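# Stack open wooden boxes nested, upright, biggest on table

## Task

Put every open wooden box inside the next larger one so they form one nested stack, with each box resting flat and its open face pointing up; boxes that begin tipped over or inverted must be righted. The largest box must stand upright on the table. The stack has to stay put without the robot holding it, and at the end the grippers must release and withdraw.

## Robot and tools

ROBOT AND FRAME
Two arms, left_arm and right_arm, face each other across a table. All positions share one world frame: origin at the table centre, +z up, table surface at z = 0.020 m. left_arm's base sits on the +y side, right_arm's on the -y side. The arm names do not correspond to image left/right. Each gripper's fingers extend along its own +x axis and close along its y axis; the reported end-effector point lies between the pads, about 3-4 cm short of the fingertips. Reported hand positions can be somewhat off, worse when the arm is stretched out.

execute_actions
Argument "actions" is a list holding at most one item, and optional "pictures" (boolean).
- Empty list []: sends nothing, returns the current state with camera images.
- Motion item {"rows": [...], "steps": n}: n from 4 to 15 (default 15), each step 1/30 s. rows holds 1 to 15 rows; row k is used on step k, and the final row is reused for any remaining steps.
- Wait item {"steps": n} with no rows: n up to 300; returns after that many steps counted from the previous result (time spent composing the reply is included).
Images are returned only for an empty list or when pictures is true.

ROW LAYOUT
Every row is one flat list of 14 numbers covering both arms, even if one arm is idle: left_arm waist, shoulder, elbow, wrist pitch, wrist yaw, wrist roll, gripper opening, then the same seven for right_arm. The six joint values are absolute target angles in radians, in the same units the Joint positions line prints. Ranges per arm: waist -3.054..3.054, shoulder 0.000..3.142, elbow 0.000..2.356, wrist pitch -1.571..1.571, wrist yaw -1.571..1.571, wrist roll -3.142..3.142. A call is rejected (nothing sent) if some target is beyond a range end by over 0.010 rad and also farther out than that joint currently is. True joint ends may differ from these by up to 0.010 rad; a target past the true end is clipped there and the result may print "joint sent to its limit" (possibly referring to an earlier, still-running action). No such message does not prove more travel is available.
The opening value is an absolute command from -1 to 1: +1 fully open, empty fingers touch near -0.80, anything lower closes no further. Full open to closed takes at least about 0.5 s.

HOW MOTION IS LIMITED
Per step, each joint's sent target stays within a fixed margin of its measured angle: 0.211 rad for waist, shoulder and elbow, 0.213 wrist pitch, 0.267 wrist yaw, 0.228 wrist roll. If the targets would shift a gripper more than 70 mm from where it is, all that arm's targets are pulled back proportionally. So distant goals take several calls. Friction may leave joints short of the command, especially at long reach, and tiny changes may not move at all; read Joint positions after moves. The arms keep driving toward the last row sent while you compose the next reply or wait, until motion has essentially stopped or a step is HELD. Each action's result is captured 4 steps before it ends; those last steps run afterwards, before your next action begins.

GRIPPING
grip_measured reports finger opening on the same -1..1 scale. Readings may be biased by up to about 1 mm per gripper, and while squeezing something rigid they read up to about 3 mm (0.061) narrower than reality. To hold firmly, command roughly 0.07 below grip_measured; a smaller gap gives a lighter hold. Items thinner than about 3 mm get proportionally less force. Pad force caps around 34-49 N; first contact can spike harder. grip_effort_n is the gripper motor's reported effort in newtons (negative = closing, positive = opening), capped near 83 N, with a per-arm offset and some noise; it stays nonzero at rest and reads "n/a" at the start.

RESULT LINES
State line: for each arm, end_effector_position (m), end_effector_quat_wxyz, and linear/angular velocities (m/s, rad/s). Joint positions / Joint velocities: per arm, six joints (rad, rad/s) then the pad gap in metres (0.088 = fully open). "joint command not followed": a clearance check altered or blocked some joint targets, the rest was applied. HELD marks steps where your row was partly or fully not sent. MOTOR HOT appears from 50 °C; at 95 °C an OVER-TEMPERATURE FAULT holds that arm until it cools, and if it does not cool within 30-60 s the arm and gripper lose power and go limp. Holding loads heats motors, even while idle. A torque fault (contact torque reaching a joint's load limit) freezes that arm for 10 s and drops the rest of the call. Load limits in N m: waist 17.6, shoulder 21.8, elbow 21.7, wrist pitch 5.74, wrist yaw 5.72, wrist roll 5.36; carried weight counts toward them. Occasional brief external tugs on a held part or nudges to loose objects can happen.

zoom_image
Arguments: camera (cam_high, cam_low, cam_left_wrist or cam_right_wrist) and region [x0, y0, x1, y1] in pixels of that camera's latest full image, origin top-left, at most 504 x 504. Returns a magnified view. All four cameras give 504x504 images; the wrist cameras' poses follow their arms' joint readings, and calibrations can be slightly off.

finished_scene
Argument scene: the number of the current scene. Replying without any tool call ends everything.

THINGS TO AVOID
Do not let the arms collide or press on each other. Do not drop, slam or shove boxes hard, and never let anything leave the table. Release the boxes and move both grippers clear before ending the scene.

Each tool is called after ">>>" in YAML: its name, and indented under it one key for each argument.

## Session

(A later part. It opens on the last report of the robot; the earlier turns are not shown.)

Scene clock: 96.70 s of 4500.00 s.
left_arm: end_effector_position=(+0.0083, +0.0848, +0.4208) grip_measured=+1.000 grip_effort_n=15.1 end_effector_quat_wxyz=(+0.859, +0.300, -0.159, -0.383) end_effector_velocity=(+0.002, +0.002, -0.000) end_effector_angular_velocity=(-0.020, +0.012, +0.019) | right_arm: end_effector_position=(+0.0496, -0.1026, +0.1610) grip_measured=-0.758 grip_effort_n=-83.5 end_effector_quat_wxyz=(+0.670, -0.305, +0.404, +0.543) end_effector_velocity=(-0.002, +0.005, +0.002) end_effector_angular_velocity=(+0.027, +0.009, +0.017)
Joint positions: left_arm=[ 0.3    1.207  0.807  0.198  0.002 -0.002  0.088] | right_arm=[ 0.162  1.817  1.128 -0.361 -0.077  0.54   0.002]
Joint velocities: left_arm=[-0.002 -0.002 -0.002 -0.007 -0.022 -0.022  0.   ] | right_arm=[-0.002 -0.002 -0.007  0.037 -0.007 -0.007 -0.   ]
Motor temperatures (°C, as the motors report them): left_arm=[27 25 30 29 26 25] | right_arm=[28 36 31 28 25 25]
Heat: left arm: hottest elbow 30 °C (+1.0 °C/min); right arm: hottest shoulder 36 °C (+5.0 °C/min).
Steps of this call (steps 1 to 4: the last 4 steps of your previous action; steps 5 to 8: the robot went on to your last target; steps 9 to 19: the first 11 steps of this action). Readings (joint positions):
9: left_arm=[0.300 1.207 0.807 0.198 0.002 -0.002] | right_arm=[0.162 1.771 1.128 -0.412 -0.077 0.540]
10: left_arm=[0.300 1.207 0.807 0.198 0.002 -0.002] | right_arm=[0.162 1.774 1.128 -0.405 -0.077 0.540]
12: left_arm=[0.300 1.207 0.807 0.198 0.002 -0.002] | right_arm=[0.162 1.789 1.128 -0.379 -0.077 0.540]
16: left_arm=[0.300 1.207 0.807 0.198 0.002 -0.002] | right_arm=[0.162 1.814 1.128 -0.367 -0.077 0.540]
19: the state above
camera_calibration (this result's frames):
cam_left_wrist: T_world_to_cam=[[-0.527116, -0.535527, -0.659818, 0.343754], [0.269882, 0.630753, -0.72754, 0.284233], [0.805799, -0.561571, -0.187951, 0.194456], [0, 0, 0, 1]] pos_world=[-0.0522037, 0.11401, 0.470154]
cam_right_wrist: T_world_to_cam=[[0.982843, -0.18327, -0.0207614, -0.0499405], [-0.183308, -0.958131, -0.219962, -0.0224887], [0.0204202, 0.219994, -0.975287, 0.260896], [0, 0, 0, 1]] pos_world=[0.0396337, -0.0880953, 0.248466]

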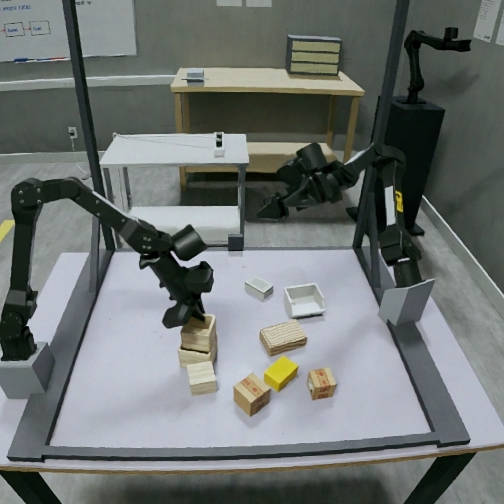

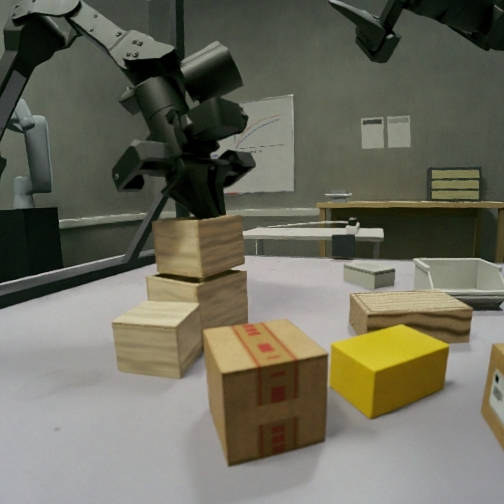

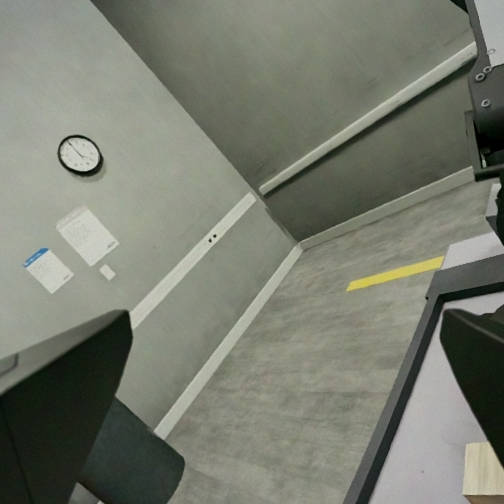

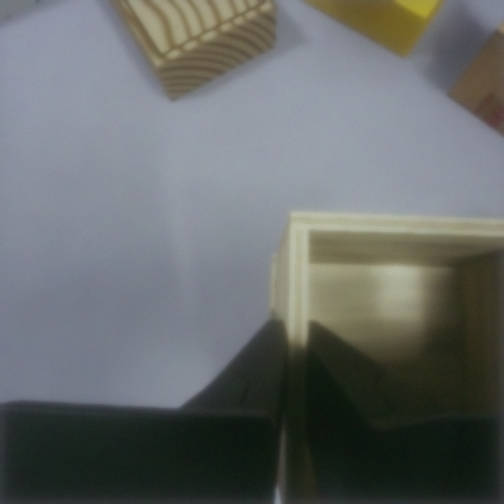

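>>> execute_actions:
  actions:
    - {"rows":[[0.3,1.2,0.8,0.2,0,0,1,0.162,1.81,1.10,-0.355,-0.077,0.54,-0.85]],"steps":10}

>>> execute_actions:
  actions:
    - {"rows":[[0.3,1.2,0.8,0.2,0,0,1,0.163,1.835,1.095,-0.35,-0.077,0.54,-0.85],[0.3,1.2,0.8,0.2,0,0,1,0.163,1.84,1.09,-0.345,-0.077,0.54,-0.85],[0.3,1.2,0.8,0.2,0,0,1,0.164,1.845,1.085,-0.34,-0.077,0.54,-0.85],[0.3,1.2,0.8,0.2,0,0,1,0.164,1.85,1.08,-0.33,-0.077,0.54,-0.85]],"steps":15}
  pictures: true

>>> zoom_image:
  camera: "cam_low"
  region: [120,190,270,340]

Scene clock: 97.13 s of 4500.00 s.
left_arm: end_effector_position=(+0.0083, +0.0848, +0.4208) grip_measured=+1.000 grip_effort_n=15.1 end_effector_quat_wxyz=(+0.859, +0.300, -0.159, -0.383) end_effector_velocity=(+0.001, +0.002, -0.005) end_effector_angular_velocity=(+0.008, +0.016, +0.014) | right_arm: end_effector_position=(+0.0514, -0.1055, +0.1573) grip_measured=-0.758 grip_effort_n=-83.5 end_effector_quat_wxyz=(+0.670, -0.308, +0.406, +0.540) end_effector_velocity=(+0.011, -0.021, -0.020) end_effector_angular_velocity=(-0.079, -0.021, -0.004)
Joint positions: left_arm=[ 0.3    1.207  0.807  0.198  0.002 -0.002  0.088] | right_arm=[ 0.162  1.818  1.115 -0.356 -0.077  0.54   0.002]
Joint velocities: left_arm=[-0.007 -0.002 -0.002 -0.022 -0.007 -0.007  0.   ] | right_arm=[-0.002  0.002 -0.056 -0.022 -0.007 -0.022 -0.   ]
Motor temperatures (°C, as the motors report them): left_arm=[27 25 30 29 26 25] | right_arm=[28 36 31 28 25 25]
Heat: left arm: hottest elbow 30 °C (+1.0 °C/min); right arm: hottest shoulder 36 °C (+5.1 °C/min).
Steps of this call (steps 1 to 4: the last 4 steps of your previous action; steps 5 to 7: the robot went on to your last target; steps 8 to 13: the first 6 steps of this action). Readings (joint positions):
8: left_arm=[0.300 1.207 0.807 0.198 0.002 -0.002] | right_arm=[0.162 1.818 1.127 -0.357 -0.077 0.540]
9: left_arm=[0.300 1.207 0.807 0.198 0.002 -0.002] | right_arm=[0.162 1.818 1.124 -0.356 -0.077 0.540]
11: left_arm=[0.300 1.207 0.807 0.198 0.002 -0.002] | right_arm=[0.162 1.818 1.120 -0.356 -0.077 0.540]
13: the state above

Scene clock: 97.63 s of 4500.00 s.
left_arm: end_effector_position=(+0.0083, +0.0848, +0.4208) grip_measured=+1.000 grip_effort_n=15.1 end_effector_quat_wxyz=(+0.859, +0.300, -0.159, -0.383) end_effector_velocity=(-0.001, +0.001, -0.000) end_effector_angular_velocity=(-0.006, +0.004, +0.005) | right_arm: end_effector_position=(+0.0562, -0.1093, +0.1449) grip_measured=-0.758 grip_effort_n=-83.5 end_effector_quat_wxyz=(+0.670, -0.315, +0.411, +0.533) end_effector_velocity=(-0.001, -0.002, -0.011) end_effector_angular_velocity=(-0.020, +0.013, +0.014)
Joint positions: left_arm=[ 0.3    1.207  0.807  0.198  0.002 -0.002  0.088] | right_arm=[ 0.162  1.838  1.092 -0.335 -0.077  0.54   0.002]
Joint velocities: left_arm=[-0.002 -0.007 -0.002 -0.007 -0.007 -0.007  0.   ] | right_arm=[ 0.002  0.022 -0.012  0.022 -0.022 -0.007  0.   ]
Motor temperatures (°C, as the motors report them): left_arm=[27 25 30 29 26 25] | right_arm=[28 36 31 28 25 25]
Heat: left arm: hottest elbow 30 °C (+1.0 °C/min); right arm: hottest shoulder 36 °C (+5.0 °C/min).
Steps of this call (steps 1 to 4: the last 4 steps of your previous action; steps 5 to 15: the first 11 steps of this action). Readings (joint positions):
5: left_arm=[0.300 1.207 0.807 0.198 0.002 -0.002] | right_arm=[0.162 1.818 1.112 -0.356 -0.077 0.540]
6: left_arm=[0.300 1.207 0.807 0.198 0.002 -0.002] | right_arm=[0.162 1.818 1.111 -0.354 -0.077 0.540]
8: left_arm=[0.300 1.207 0.807 0.198 0.002 -0.002] | right_arm=[0.162 1.821 1.106 -0.347 -0.077 0.540]
12: left_arm=[0.300 1.207 0.807 0.198 0.002 -0.002] | right_arm=[0.162 1.833 1.096 -0.338 -0.077 0.540]
15: the state above
camera_calibration (this result's frames):
cam_left_wrist: T_world_to_cam=[[-0.527116, -0.535527, -0.659818, 0.343754], [0.269882, 0.630753, -0.72754, 0.284233], [0.805799, -0.561571, -0.187951, 0.194456], [0, 0, 0, 1]] pos_world=[-0.0522037, 0.11401, 0.470154]
cam_right_wrist: T_world_to_cam=[[0.98126, -0.192466, -0.00927285, -0.0604972], [-0.19059, -0.962359, -0.193754, -0.035127], [0.0283672, 0.19189, -0.981006, 0.243823], [0, 0, 0, 1]] pos_world=[0.0457521, -0.0922357, 0.231825]

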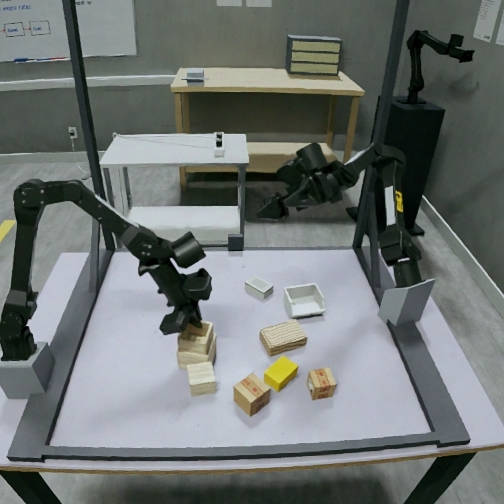

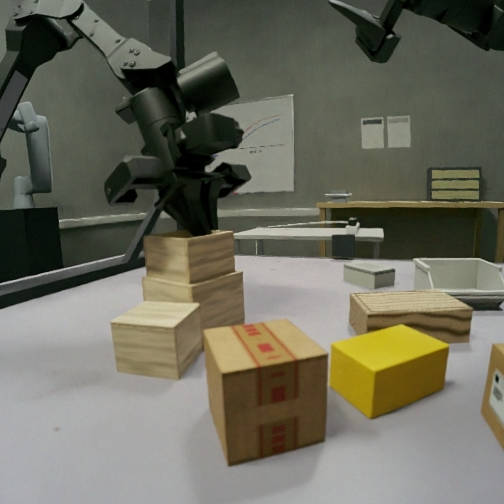

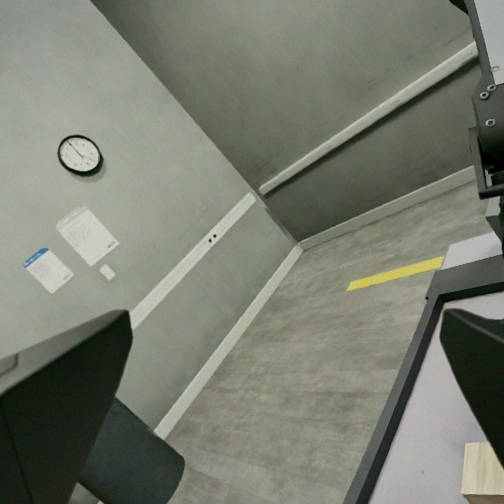

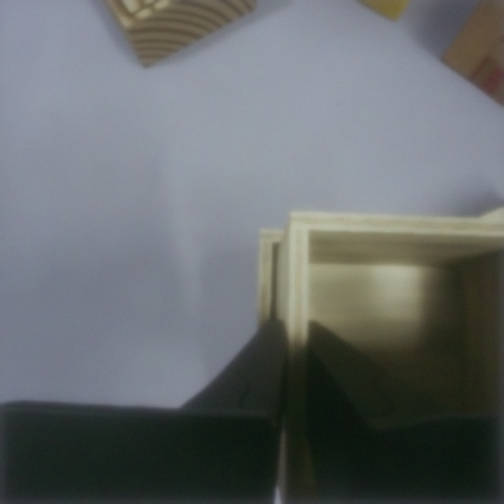

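Region (120, 190, 270, 340) of cam_low's 504x504 image, scaled by 3.360, with more detail than that image has.

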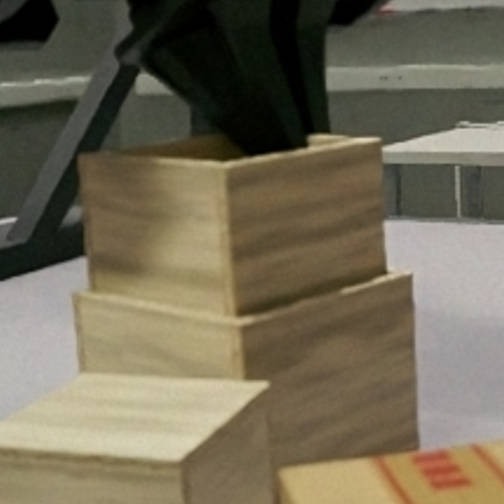

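It's entering. Continue down.

>>> execute_actions:
  actions:
    - {"rows":[[0.3,1.2,0.8,0.2,0,0,1,0.165,1.86,1.085,-0.325,-0.077,0.54,-0.85],[0.3,1.2,0.8,0.2,0,0,1,0.166,1.87,1.08,-0.31,-0.077,0.54,-0.85],[0.3,1.2,0.8,0.2,0,0,1,0.168,1.88,1.075,-0.295,-0.077,0.54,-0.85],[0.3,1.2,0.8,0.2,0,0,1,0.17,1.89,1.07,-0.28,-0.077,0.54,-0.85],[0.3,1.2,0.8,0.2,0,0,1,0.172,1.90,1.065,-0.265,-0.077,0.54,-0.85]],"steps":15}
  pictures: true

>>> zoom_image:
  camera: "cam_low"
  region: [120,190,270,340]

Scene clock: 98.17 s of 4500.00 s.
left_arm: end_effector_position=(+0.0083, +0.0848, +0.4208) grip_measured=+1.000 grip_effort_n=15.1 end_effector_quat_wxyz=(+0.859, +0.300, -0.159, -0.383) end_effector_velocity=(-0.002, +0.001, +0.002) end_effector_angular_velocity=(-0.008, +0.002, +0.002) | right_arm: end_effector_position=(+0.0582, -0.1067, +0.1264) grip_measured=-0.758 grip_effort_n=-83.5 end_effector_quat_wxyz=(+0.667, -0.318, +0.411, +0.533) end_effector_velocity=(+0.005, +0.004, -0.012) end_effector_angular_velocity=(+0.014, -0.007, +0.005)
Joint positions: left_arm=[ 0.3    1.207  0.807  0.198  0.002 -0.002  0.088] | right_arm=[ 0.169  1.887  1.076 -0.274 -0.077  0.54   0.002]
Joint velocities: left_arm=[-0.002 -0.007  0.002 -0.007 -0.007 -0.007  0.   ] | right_arm=[-0.002  0.032 -0.022  0.066  0.007 -0.007 -0.   ]
Motor temperatures (°C, as the motors report them): left_arm=[27 25 30 29 26 25] | right_arm=[28 36 31 28 25 25]
Heat: left arm: hottest elbow 30 °C (+1.0 °C/min); right arm: hottest shoulder 36 °C (+5.1 °C/min).
Steps of this call (steps 1 to 4: the last 4 steps of your previous action; step 5: the robot went on to your last target; steps 6 to 16: the first 11 steps of this action). Readings (joint positions):
6: left_arm=[0.300 1.207 0.807 0.198 0.002 -0.002] | right_arm=[0.162 1.839 1.092 -0.332 -0.077 0.540]
7: left_arm=[0.300 1.207 0.807 0.198 0.002 -0.002] | right_arm=[0.162 1.841 1.092 -0.329 -0.077 0.540]
9: left_arm=[0.300 1.207 0.807 0.198 0.002 -0.002] | right_arm=[0.163 1.852 1.091 -0.313 -0.077 0.540]
13: left_arm=[0.300 1.207 0.807 0.198 0.002 -0.002] | right_arm=[0.167 1.879 1.082 -0.282 -0.077 0.540]
16: the state above
camera_calibration (this result's frames):
cam_left_wrist: T_world_to_cam=[[-0.527116, -0.535527, -0.659818, 0.343754], [0.269882, 0.630753, -0.72754, 0.284233], [0.805799, -0.561571, -0.187951, 0.194456], [0, 0, 0, 1]] pos_world=[-0.0522037, 0.11401, 0.470154]
cam_right_wrist: T_world_to_cam=[[0.982328, -0.187036, -0.00702233, -0.061907], [-0.185009, -0.964632, -0.187766, -0.0371604], [0.0283451, 0.185747, -0.982189, 0.224585], [0, 0, 0, 1]] pos_world=[0.0475721, -0.089141, 0.213173]

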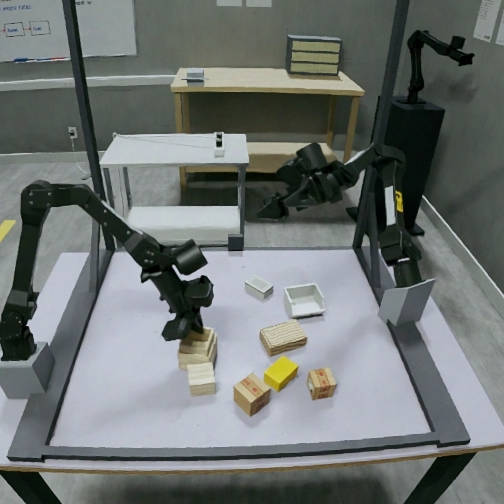

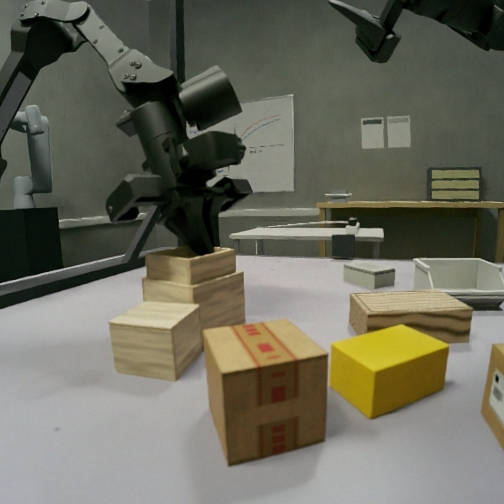

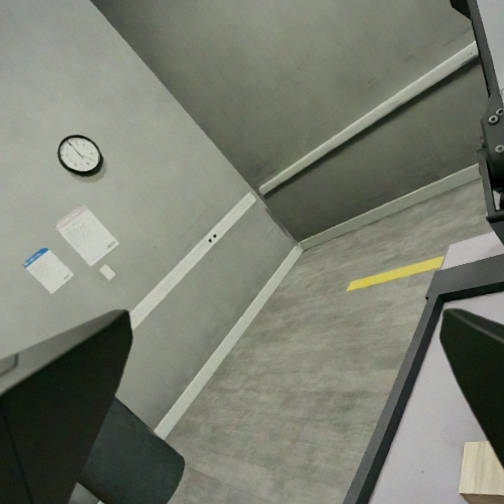

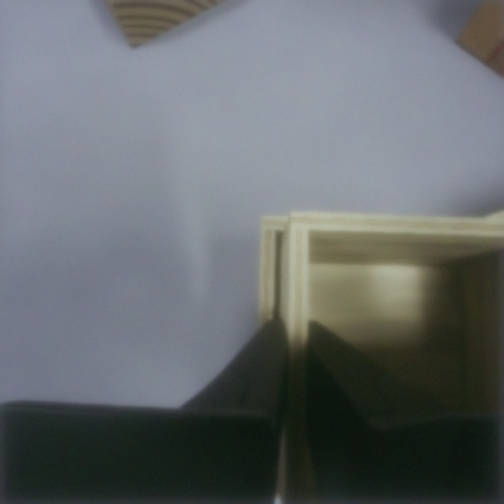

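Region (120, 190, 270, 340) of cam_low's 504x504 image, scaled by 3.360, with more detail than that image has.

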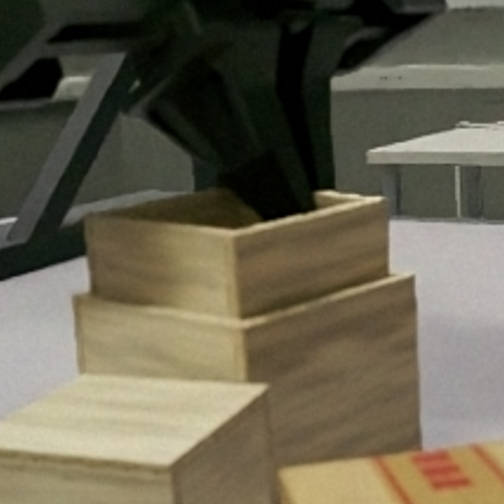

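A bit lower, then release and lift.

>>> execute_actions:
  actions:
    - {"rows":[[0.3,1.2,0.8,0.2,0,0,1,0.172,1.91,1.065,-0.26,-0.077,0.54,-0.85],[0.3,1.2,0.8,0.2,0,0,1,0.172,1.915,1.065,-0.255,-0.077,0.54,-0.85],[0.3,1.2,0.8,0.2,0,0,1,0.172,1.915,1.065,-0.255,-0.077,0.54,-0.85],[0.3,1.2,0.8,0.2,0,0,1,0.172,1.915,1.065,-0.255,-0.077,0.54,-0.85],[0.3,1.2,0.8,0.2,0,0,1,0.172,1.915,1.065,-0.255,-0.077,0.54,-0.85],[0.3,1.2,0.8,0.2,0,0,1,0.172,1.915,1.065,-0.255,-0.077,0.54,-0.85],[0.3,1.2,0.8,0.2,0,0,1,0.172,1.905,1.065,-0.255,-0.077,0.54,-0.45]],"steps":15}

>>> execute_actions:
  actions:
    - {"rows":[[0.3,1.2,0.8,0.2,0,0,1,0.172,1.75,1.08,-0.40,-0.077,0.54,-0.3]],"steps":15}
  pictures: true

Scene clock: 98.73 s of 4500.00 s.
left_arm: end_effector_position=(+0.0083, +0.0848, +0.4208) grip_measured=+1.000 grip_effort_n=14.7 end_effector_quat_wxyz=(+0.859, +0.300, -0.159, -0.383) end_effector_velocity=(+0.001, +0.002, +0.002) end_effector_angular_velocity=(-0.023, +0.010, +0.016) | right_arm: end_effector_position=(+0.0586, -0.1044, +0.1227) grip_measured=-0.554 grip_effort_n=19.8 end_effector_quat_wxyz=(+0.667, -0.317, +0.410, +0.535) end_effector_velocity=(+0.001, -0.003, +0.000) end_effector_angular_velocity=(-0.009, +0.001, +0.005)
Joint positions: left_arm=[ 0.3    1.207  0.807  0.198  0.002 -0.002  0.088] | right_arm=[ 0.17   1.901  1.076 -0.256 -0.077  0.54   0.012]
Joint velocities: left_arm=[-0.002 -0.002  0.002 -0.007 -0.022 -0.022  0.   ] | right_arm=[-0.002 -0.007 -0.007 -0.007 -0.007 -0.007  0.041]
Motor temperatures (°C, as the motors report them): left_arm=[27 25 30 29 26 25] | right_arm=[28 36 31 28 25 25]
Heat: left arm: hottest elbow 30 °C (+1.0 °C/min); right arm: hottest shoulder 36 °C (+5.0 °C/min).
Steps of this call (steps 1 to 4: the last 4 steps of your previous action; steps 5 to 6: the robot went on to your last target; steps 7 to 17: the first 11 steps of this action). Readings (joint positions):
7: left_arm=[0.300 1.207 0.807 0.198 0.002 -0.002] | right_arm=[0.169 1.889 1.076 -0.268 -0.077 0.540]
8: left_arm=[0.300 1.207 0.807 0.198 0.002 -0.002] | right_arm=[0.169 1.891 1.076 -0.266 -0.077 0.540]
10: left_arm=[0.300 1.207 0.807 0.198 0.002 -0.002] | right_arm=[0.169 1.896 1.076 -0.261 -0.077 0.540]
14: left_arm=[0.300 1.207 0.807 0.198 0.002 -0.002] | right_arm=[0.170 1.901 1.076 -0.259 -0.077 0.540]
17: the state above

Scene clock: 99.23 s of 4500.00 s.
left_arm: end_effector_position=(+0.0083, +0.0848, +0.4208) grip_measured=+1.000 grip_effort_n=15.1 end_effector_quat_wxyz=(+0.859, +0.300, -0.159, -0.383) end_effector_velocity=(-0.000, +0.002, -0.004) end_effector_angular_velocity=(+0.000, +0.029, +0.003) | right_arm: end_effector_position=(+0.0488, -0.1204, +0.1656) grip_measured=-0.311 grip_effort_n=18.8 end_effector_quat_wxyz=(+0.668, -0.313, +0.407, +0.539) end_effector_velocity=(+0.008, -0.016, -0.008) end_effector_angular_velocity=(-0.081, -0.015, -0.022)
Joint positions: left_arm=[ 0.3    1.207  0.807  0.198  0.002 -0.002  0.088] | right_arm=[ 0.17   1.756  1.081 -0.391 -0.077  0.54   0.024]
Joint velocities: left_arm=[-0.002 -0.007 -0.002 -0.022  0.007 -0.022  0.   ] | right_arm=[-0.007 -0.002 -0.007 -0.081 -0.007 -0.007  0.003]
Motor temperatures (°C, as the motors report them): left_arm=[27 25 30 29 26 25] | right_arm=[28 36 31 28 25 25]
Heat: left arm: hottest elbow 30 °C (+1.0 °C/min); right arm: hottest shoulder 36 °C (+5.1 °C/min).
Steps of this call (steps 1 to 4: the last 4 steps of your previous action; steps 5 to 15: the first 11 steps of this action). Readings (joint positions):
5: left_arm=[0.300 1.207 0.807 0.198 0.002 -0.002] | right_arm=[0.170 1.890 1.076 -0.267 -0.077 0.540]
6: left_arm=[0.300 1.207 0.807 0.198 0.002 -0.002] | right_arm=[0.170 1.871 1.075 -0.310 -0.077 0.540]
8: left_arm=[0.300 1.207 0.807 0.198 0.002 -0.002] | right_arm=[0.170 1.822 1.072 -0.353 -0.077 0.540]
12: left_arm=[0.300 1.207 0.807 0.198 0.002 -0.002] | right_arm=[0.170 1.761 1.081 -0.378 -0.077 0.540]
15: the state above
camera_calibration (this result's frames):
cam_left_wrist: T_world_to_cam=[[-0.527116, -0.535527, -0.659818, 0.343754], [0.269882, 0.630753, -0.72754, 0.284233], [0.805799, -0.561571, -0.187951, 0.194456], [0, 0, 0, 1]] pos_world=[-0.0522037, 0.11401, 0.470154]
cam_right_wrist: T_world_to_cam=[[0.98334, -0.181242, -0.0139542, -0.0532498], [-0.180261, -0.962358, -0.203404, -0.0421509], [0.0234363, 0.20253, -0.978996, 0.267615], [0, 0, 0, 1]] pos_world=[0.0384926, -0.104415, 0.252677]

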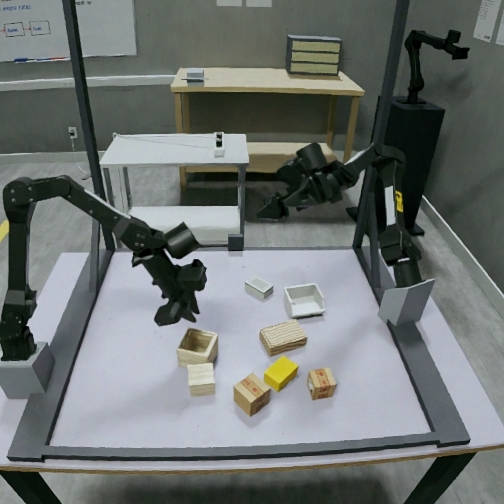

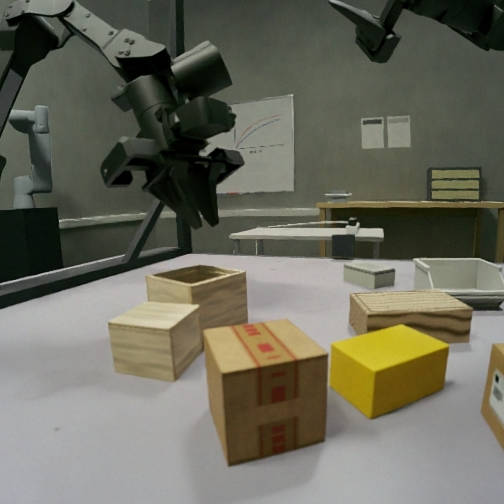

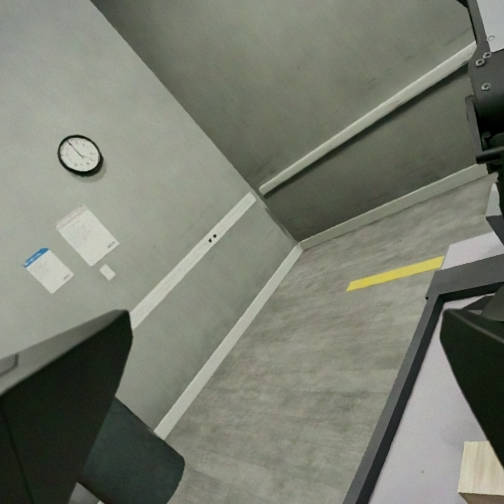

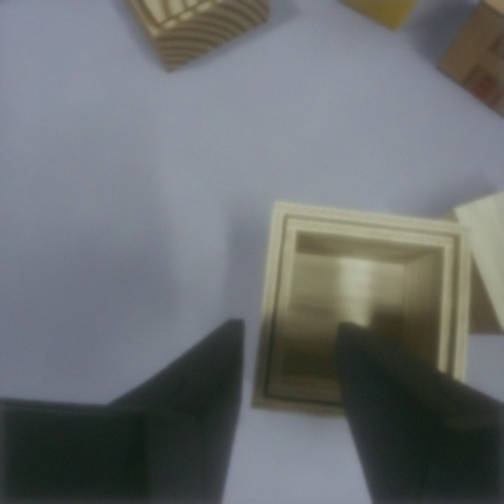

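>>> execute_actions:
  actions:
    - {"rows":[[0.3,1.2,0.8,0.2,0,0,1,-0.175,1.9,1.5,-1.0,-0.296,-1.5,1]],"steps":15}

>>> execute_actions:
  actions:
    - {"rows":[[0.3,1.2,0.8,0.2,0,0,1,-0.175,2.18,1.635,-1.087,-0.296,-1.5,1]],"steps":15}

>>> execute_actions:
  actions:
    - {"rows":[[0.3,1.2,0.8,0.2,0,0,1,-0.175,2.18,1.635,-1.087,-0.296,-1.5,1]],"steps":15}
  pictures: true

Scene clock: 100.00 s of 4500.00 s.
left_arm: end_effector_position=(+0.0083, +0.0848, +0.4208) grip_measured=+1.000 grip_effort_n=15.1 end_effector_quat_wxyz=(+0.859, +0.300, -0.159, -0.383) end_effector_velocity=(-0.000, +0.000, +0.000) end_effector_angular_velocity=(-0.015, +0.016, +0.004) | right_arm: end_effector_position=(+0.1386, -0.1045, +0.2363) grip_measured=+0.875 grip_effort_n=3.5 end_effector_quat_wxyz=(+0.591, -0.417, +0.417, +0.551) end_effector_velocity=(+0.018, -0.102, +0.083) end_effector_angular_velocity=(-0.560, -0.255, +1.198)
Joint positions: left_arm=[ 0.3    1.207  0.807  0.198  0.002 -0.002  0.088] | right_arm=[-0.169  1.879  1.464 -0.885 -0.276  0.001  0.082]
Joint velocities: left_arm=[-0.002 -0.002  0.002 -0.007 -0.007 -0.022  0.   ] | right_arm=[-0.188 -0.002  0.408 -0.989 -0.154 -1.575  0.091]
Motor temperatures (°C, as the motors report them): left_arm=[27 25 30 29 26 25] | right_arm=[28 36 31 28 25 25]
Heat: left arm: hottest elbow 30 °C (+1.0 °C/min); right arm: hottest shoulder 36 °C (+5.0 °C/min).
Steps of this call (steps 1 to 4: the last 4 steps of your previous action; steps 5 to 12: the robot went on to your last target; steps 13 to 23: the first 11 steps of this action). Readings (joint positions):
13: left_arm=[0.300 1.207 0.807 0.198 0.002 -0.002] | right_arm=[0.160 1.768 1.098 -0.431 -0.108 0.507]
14: left_arm=[0.300 1.207 0.807 0.198 0.002 -0.002] | right_arm=[0.129 1.792 1.143 -0.492 -0.167 0.451]
16: left_arm=[0.300 1.207 0.807 0.198 0.002 -0.002] | right_arm=[0.042 1.842 1.233 -0.571 -0.215 0.353]
20: left_arm=[0.300 1.207 0.807 0.198 0.002 -0.002] | right_arm=[-0.118 1.878 1.389 -0.752 -0.259 0.159]
23: the state above

Scene clock: 100.50 s of 4500.00 s.
left_arm: end_effector_position=(+0.0083, +0.0848, +0.4208) grip_measured=+1.000 grip_effort_n=15.1 end_effector_quat_wxyz=(+0.859, +0.300, -0.159, -0.383) end_effector_velocity=(+0.001, +0.001, -0.001) end_effector_angular_velocity=(+0.007, -0.004, +0.009) | right_arm: end_effector_position=(+0.1585, -0.1142, +0.1651) grip_measured=+0.997 grip_effort_n=18.8 end_effector_quat_wxyz=(+0.311, -0.636, +0.317, +0.631) end_effector_velocity=(-0.002, -0.004, +0.004) end_effector_angular_velocity=(-0.042, +0.029, +1.546)
Joint positions: left_arm=[ 0.3    1.207  0.807  0.198  0.002 -0.002  0.088] | right_arm=[-0.173  2.166  1.612 -1.08  -0.292 -0.789  0.088]
Joint velocities: left_arm=[-0.002 -0.002 -0.002 -0.007 -0.007  0.007  0.   ] | right_arm=[-0.002  0.012  0.037 -0.066 -0.007 -1.56   0.   ]
Motor temperatures (°C, as the motors report them): left_arm=[27 25 30 29 26 25] | right_arm=[28 36 31 28 25 25]
Heat: left arm: hottest elbow 30 °C (+1.0 °C/min); right arm: hottest shoulder 36 °C (+4.0 °C/min).
Steps of this call (steps 1 to 4: the last 4 steps of your previous action; steps 5 to 15: the first 11 steps of this action). Readings (joint positions):
5: left_arm=[0.300 1.207 0.807 0.198 0.002 -0.002] | right_arm=[-0.173 1.904 1.495 -0.995 -0.288 -0.263]
6: left_arm=[0.300 1.207 0.807 0.198 0.002 -0.002] | right_arm=[-0.173 1.939 1.533 -1.024 -0.291 -0.316]
8: left_arm=[0.300 1.207 0.807 0.198 0.002 -0.002] | right_arm=[-0.173 2.025 1.594 -1.032 -0.292 -0.421]
12: left_arm=[0.300 1.207 0.807 0.198 0.002 -0.002] | right_arm=[-0.173 2.142 1.611 -1.076 -0.292 -0.631]
15: the state above

Scene clock: 101.00 s of 4500.00 s.
left_arm: end_effector_position=(+0.0083, +0.0848, +0.4208) grip_measured=+1.000 grip_effort_n=15.1 end_effector_quat_wxyz=(+0.859, +0.300, -0.159, -0.383) end_effector_velocity=(+0.004, +0.002, -0.005) end_effector_angular_velocity=(+0.008, +0.017, +0.021) | right_arm: end_effector_position=(+0.1579, -0.1110, +0.1685) grip_measured=+0.998 grip_effort_n=18.8 end_effector_quat_wxyz=(+0.088, -0.703, +0.088, +0.700) end_effector_velocity=(+0.000, +0.002, -0.000) end_effector_angular_velocity=(+0.007, +0.007, +0.373)
Joint positions: left_arm=[ 0.3    1.207  0.807  0.198  0.002 -0.002  0.088] | right_arm=[-0.173  2.166  1.626 -1.085 -0.292 -1.456  0.088]
Joint velocities: left_arm=[-0.002  0.002 -0.002 -0.022 -0.007 -0.007  0.   ] | right_arm=[-0.002  0.002  0.002  0.007 -0.007 -0.374  0.   ]
Motor temperatures (°C, as the motors report them): left_arm=[27 25 30 29 26 25] | right_arm=[28 36 31 28 25 25]
Heat: left arm: hottest elbow 30 °C (+1.0 °C/min); right arm: hottest shoulder 36 °C (+4.0 °C/min).
Steps of this call (steps 1 to 4: the last 4 steps of your previous action; steps 5 to 15: the first 11 steps of this action). Readings (joint positions):
5: left_arm=[0.300 1.207 0.807 0.198 0.002 -0.002] | right_arm=[-0.173 2.166 1.626 -1.083 -0.292 -1.051]
6: left_arm=[0.300 1.207 0.807 0.198 0.002 -0.002] | right_arm=[-0.173 2.166 1.626 -1.083 -0.292 -1.104]
8: left_arm=[0.300 1.207 0.807 0.198 0.002 -0.002] | right_arm=[-0.173 2.166 1.626 -1.085 -0.292 -1.210]
12: left_arm=[0.300 1.207 0.807 0.198 0.002 -0.002] | right_arm=[-0.173 2.166 1.626 -1.085 -0.292 -1.396]
15: the state above
camera_calibration (this result's frames):
cam_left_wrist: T_world_to_cam=[[-0.527116, -0.535527, -0.659818, 0.343754], [0.269882, 0.630753, -0.72754, 0.284233], [0.805799, -0.561571, -0.187951, 0.194456], [0, 0, 0, 1]] pos_world=[-0.0522037, 0.11401, 0.470154]
cam_right_wrist: T_world_to_cam=[[0.207182, 0.97821, -0.0134649, 0.0924073], [0.937503, -0.19459, 0.288483, -0.186913], [0.279577, -0.072392, -0.95739, 0.191461], [0, 0, 0, 1]] pos_world=[0.102558, -0.112905, 0.238469]

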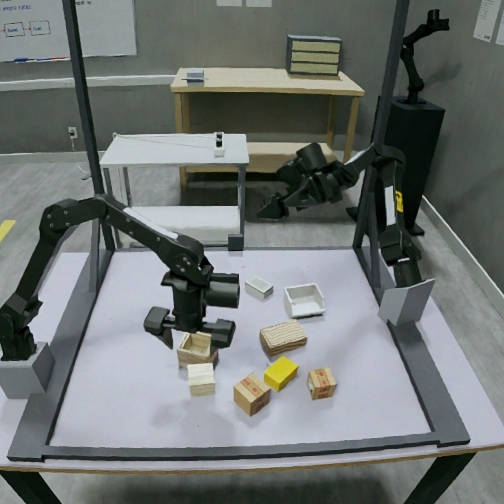

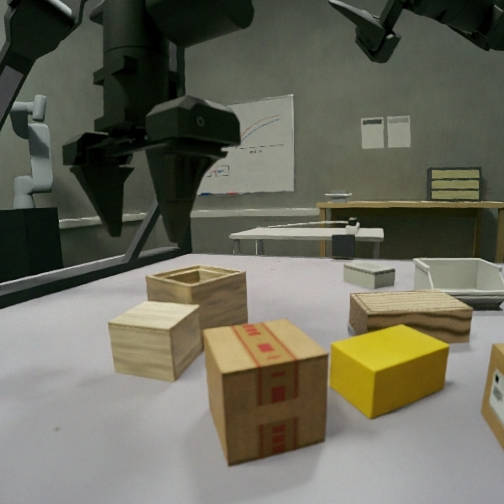

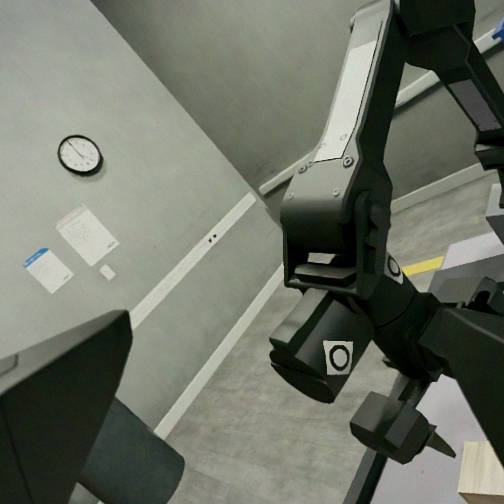

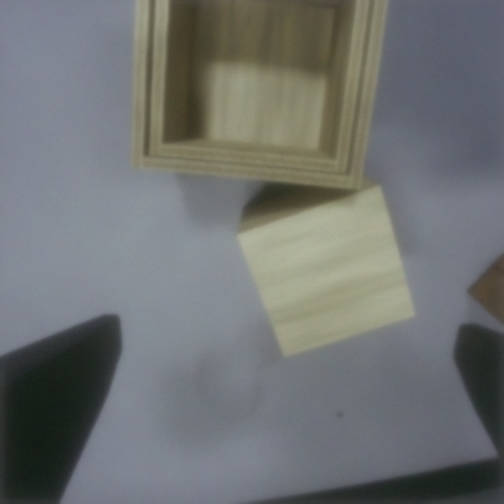

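>>> execute_actions:
  actions: []

Scene clock: 101.77 s of 4500.00 s.
left_arm: end_effector_position=(+0.0083, +0.0848, +0.4208) grip_measured=+1.000 grip_effort_n=15.1 end_effector_quat_wxyz=(+0.859, +0.300, -0.159, -0.383) end_effector_velocity=(+0.001, +0.004, +0.002) end_effector_angular_velocity=(-0.016, -0.002, +0.020) | right_arm: end_effector_position=(+0.1579, -0.1110, +0.1685) grip_measured=+0.998 grip_effort_n=18.8 end_effector_quat_wxyz=(+0.073, -0.705, +0.074, +0.702) end_effector_velocity=(+0.002, -0.002, +0.001) end_effector_angular_velocity=(-0.007, -0.006, +0.018)
Joint positions: left_arm=[ 0.3    1.207  0.807  0.198  0.002 -0.002  0.088] | right_arm=[-0.173  2.166  1.626 -1.085 -0.292 -1.498  0.088]
Joint velocities: left_arm=[ 0.002 -0.007 -0.002 -0.007 -0.022 -0.007  0.   ] | right_arm=[-0.002 -0.002 -0.002 -0.007  0.007 -0.022 -0.   ]
Motor temperatures (°C, as the motors report them): left_arm=[27 25 30 29 26 25] | right_arm=[28 36 31 28 25 25]
Heat: left arm: hottest elbow 30 °C (+1.0 °C/min); right arm: hottest shoulder 36 °C (+4.0 °C/min).
Kept back: nothing.
Steps of this call (steps 1 to 4: the last 4 steps of your previous action; steps 5 to 23: the robot went on to your last target). Readings (joint positions):
1: left_arm=[0.300 1.207 0.807 0.198 0.002 -0.002] | right_arm=[-0.173 2.166 1.626 -1.085 -0.292 -1.467]
2: left_arm=[0.300 1.207 0.807 0.198 0.002 -0.002] | right_arm=[-0.173 2.166 1.626 -1.085 -0.292 -1.475]
4: left_arm=[0.300 1.207 0.807 0.198 0.002 -0.002] | right_arm=[-0.173 2.166 1.626 -1.085 -0.292 -1.485]
8: left_arm=[0.300 1.207 0.807 0.198 0.002 -0.002] | right_arm=[-0.173 2.166 1.626 -1.085 -0.292 -1.494]
23: the state above
camera_calibration (this result's frames):
cam_left_wrist: T_world_to_cam=[[-0.527116, -0.535527, -0.659818, 0.343754], [0.269882, 0.630753, -0.72754, 0.284233], [0.805799, -0.561571, -0.187951, 0.194456], [0, 0, 0, 1]] pos_world=[-0.0522037, 0.11401, 0.470154]
cam_right_wrist: T_world_to_cam=[[0.16634, 0.985974, -0.013637, 0.0997448], [0.944789, -0.155402, 0.288487, -0.183715], [0.282321, -0.060871, -0.957387, 0.192306], [0, 0, 0, 1]] pos_world=[0.102689, -0.11519, 0.238471]

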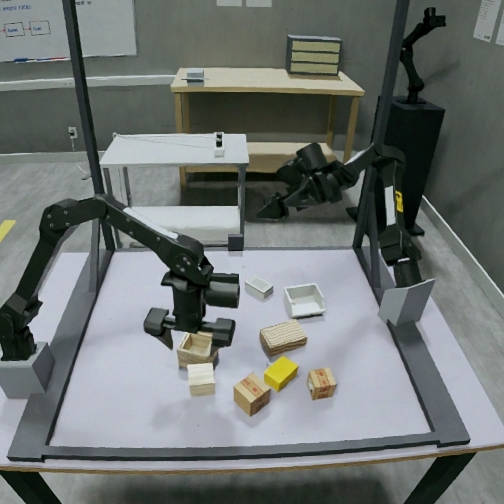

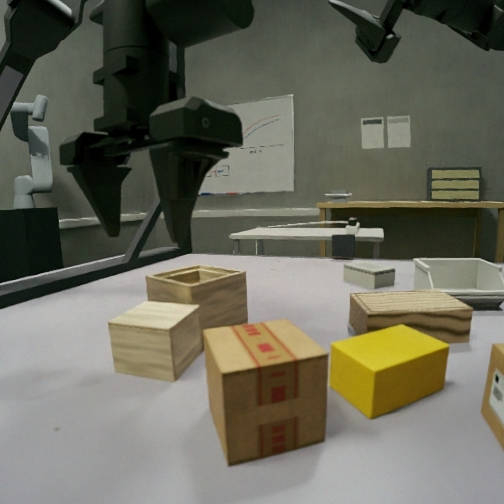

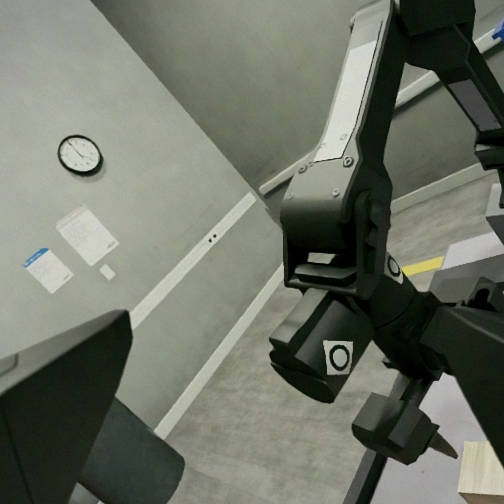

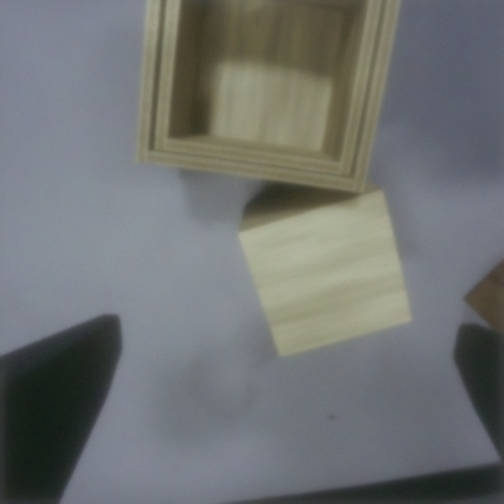

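>>> execute_actions:
  actions:
    - {"rows":[[0.3,1.2,0.8,0.2,0,0,1,-0.175,2.22,1.62,-1.04,-0.292,-1.5,1]],"steps":15}
  pictures: true

Scene clock: 102.57 s of 4500.00 s.
left_arm: end_effector_position=(+0.0083, +0.0848, +0.4208) grip_measured=+1.000 grip_effort_n=15.1 end_effector_quat_wxyz=(+0.859, +0.300, -0.159, -0.383) end_effector_velocity=(+0.002, +0.002, -0.000) end_effector_angular_velocity=(-0.030, +0.023, +0.018) | right_arm: end_effector_position=(+0.1632, -0.1053, +0.1535) grip_measured=+0.998 grip_effort_n=18.8 end_effector_quat_wxyz=(+0.073, -0.705, +0.074, +0.702) end_effector_velocity=(-0.001, +0.002, -0.003) end_effector_angular_velocity=(+0.012, +0.006, -0.001)
Joint positions: left_arm=[ 0.3    1.207  0.807  0.198  0.002 -0.002  0.088] | right_arm=[-0.173  2.207  1.626 -1.044 -0.292 -1.498  0.088]
Joint velocities: left_arm=[-0.002 -0.002 -0.002 -0.007 -0.022 -0.037  0.   ] | right_arm=[ 0.002  0.002 -0.007  0.022 -0.007  0.007 -0.   ]
Motor temperatures (°C, as the motors report them): left_arm=[27 25 30 30 26 25] | right_arm=[28 36 31 28 25 25]
Heat: left arm: hottest elbow 30 °C (+1.0 °C/min); right arm: hottest shoulder 36 °C (+4.0 °C/min).
Steps of this call (steps 1 to 13: the robot went on to your last target; steps 14 to 24: the first 11 steps of this action). Readings (joint positions):
14: left_arm=[0.300 1.207 0.807 0.198 0.002 -0.002] | right_arm=[-0.173 2.169 1.626 -1.084 -0.292 -1.498]
15: left_arm=[0.300 1.207 0.807 0.198 0.002 -0.002] | right_arm=[-0.173 2.174 1.626 -1.073 -0.292 -1.498]
17: left_arm=[0.300 1.207 0.807 0.198 0.002 -0.002] | right_arm=[-0.173 2.187 1.626 -1.056 -0.292 -1.498]
21: left_arm=[0.300 1.207 0.807 0.198 0.002 -0.002] | right_arm=[-0.173 2.206 1.626 -1.047 -0.292 -1.498]
24: the state above
camera_calibration (this result's frames):
cam_left_wrist: T_world_to_cam=[[-0.527116, -0.535527, -0.659818, 0.343754], [0.269882, 0.630753, -0.72754, 0.284233], [0.805799, -0.561571, -0.187951, 0.194456], [0, 0, 0, 1]] pos_world=[-0.0522037, 0.11401, 0.470154]
cam_right_wrist: T_world_to_cam=[[0.166073, 0.986014, -0.0140032, 0.0931762], [0.944845, -0.155042, 0.288496, -0.183575], [0.28229, -0.0611423, -0.957379, 0.176753], [0, 0, 0, 1]] pos_world=[0.10808, -0.109528, 0.223485]

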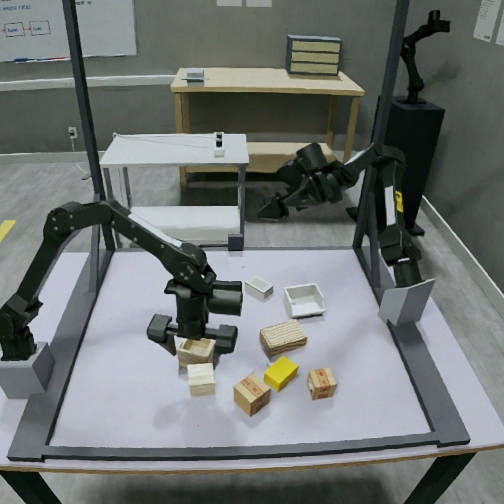

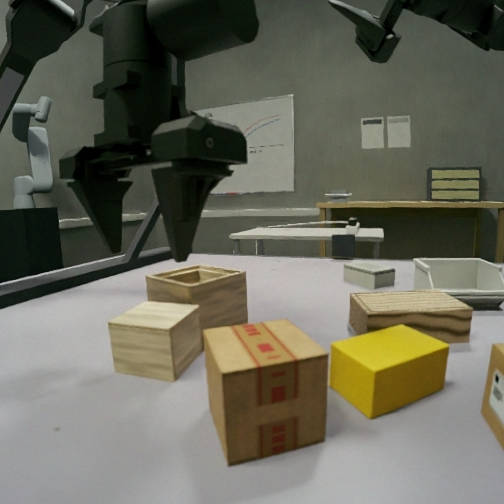

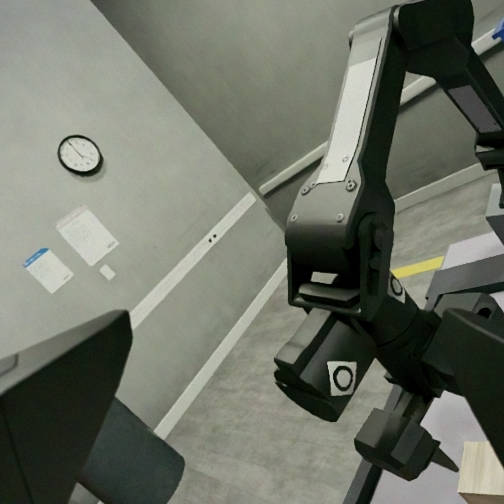

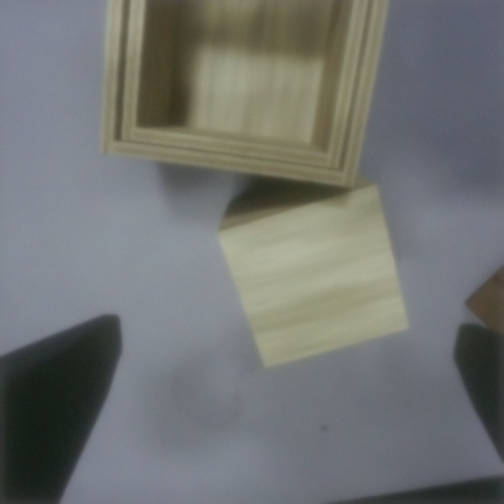

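>>> execute_actions:
  actions:
    - {"rows":[[0.3,1.2,0.8,0.2,0,0,1,-0.175,2.265,1.70,-1.07,-0.292,-1.2,1]],"steps":15}
  pictures: true

Scene clock: 103.53 s of 4500.00 s.
left_arm: end_effector_position=(+0.0083, +0.0848, +0.4208) grip_measured=+1.000 grip_effort_n=15.1 end_effector_quat_wxyz=(+0.859, +0.300, -0.159, -0.383) end_effector_velocity=(+0.000, +0.001, +0.002) end_effector_angular_velocity=(-0.018, -0.006, +0.010) | right_arm: end_effector_position=(+0.1653, -0.0957, +0.1522) grip_measured=+0.998 grip_effort_n=18.4 end_effector_quat_wxyz=(+0.171, -0.687, +0.173, +0.684) end_effector_velocity=(-0.001, +0.006, +0.006) end_effector_angular_velocity=(+0.018, +0.005, -0.137)
Joint positions: left_arm=[ 0.3    1.207  0.807  0.198  0.002 -0.002  0.088] | right_arm=[-0.174  2.248  1.687 -1.066 -0.292 -1.217  0.088]
Joint velocities: left_arm=[-0.002 -0.002 -0.002  0.007 -0.022 -0.007  0.   ] | right_arm=[-0.002  0.002  0.027 -0.007 -0.007  0.139 -0.   ]
Motor temperatures (°C, as the motors report them): left_arm=[27 25 30 30 26 25] | right_arm=[28 36 31 28 25 25]
Heat: left arm: hottest elbow 30 °C (+1.0 °C/min); right arm: hottest shoulder 36 °C (+4.0 °C/min).
Steps of this call (steps 1 to 4: the last 4 steps of your previous action; steps 5 to 15: the robot went on to your last target; steps 16 to 18: nothing new was sent; steps 19 to 29: the first 11 steps of this action). Readings (joint positions):
19: left_arm=[0.300 1.207 0.807 0.198 0.002 -0.002] | right_arm=[-0.173 2.211 1.631 -1.047 -0.292 -1.467]
20: left_arm=[0.300 1.207 0.807 0.198 0.002 -0.002] | right_arm=[-0.174 2.219 1.644 -1.053 -0.292 -1.411]
22: left_arm=[0.300 1.207 0.807 0.198 0.002 -0.002] | right_arm=[-0.174 2.234 1.666 -1.054 -0.292 -1.320]
26: left_arm=[0.300 1.207 0.807 0.198 0.002 -0.002] | right_arm=[-0.174 2.246 1.682 -1.064 -0.292 -1.238]
29: the state above
camera_calibration (this result's frames):
cam_left_wrist: T_world_to_cam=[[-0.527116, -0.535527, -0.659818, 0.343754], [0.269882, 0.630753, -0.72754, 0.284233], [0.805799, -0.561571, -0.187951, 0.194456], [0, 0, 0, 1]] pos_world=[-0.0522037, 0.11401, 0.470154]
cam_right_wrist: T_world_to_cam=[[0.434488, 0.900552, -0.0150672, 0.0309926], [0.864084, -0.412057, 0.289082, -0.194983], [0.254124, -0.138622, -0.957186, 0.172739], [0, 0, 0, 1]] pos_world=[0.111118, -0.0843089, 0.222177]

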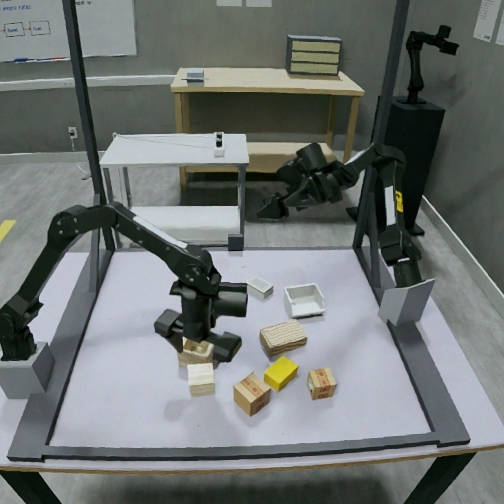

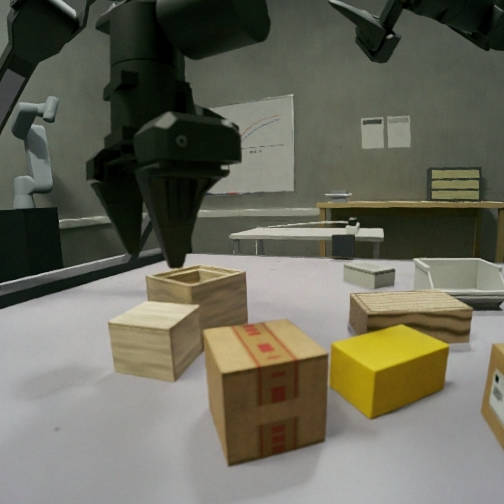

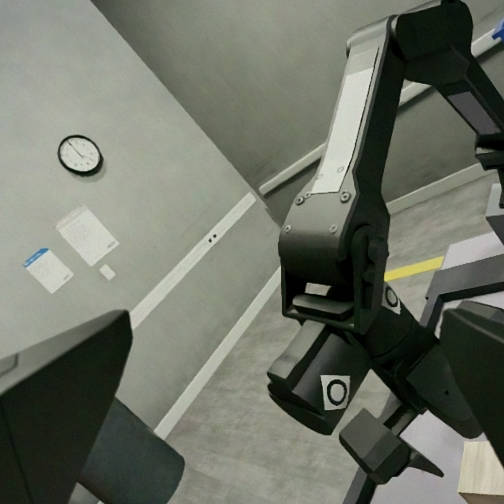

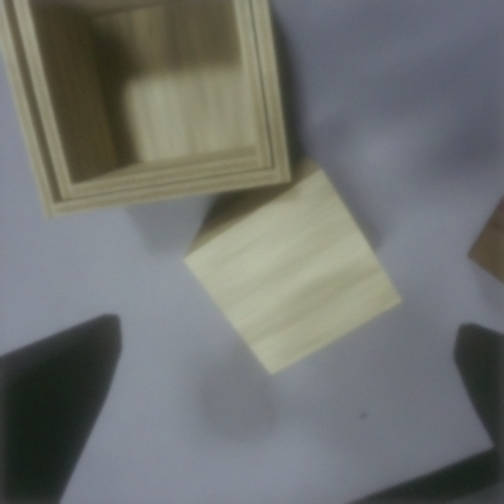

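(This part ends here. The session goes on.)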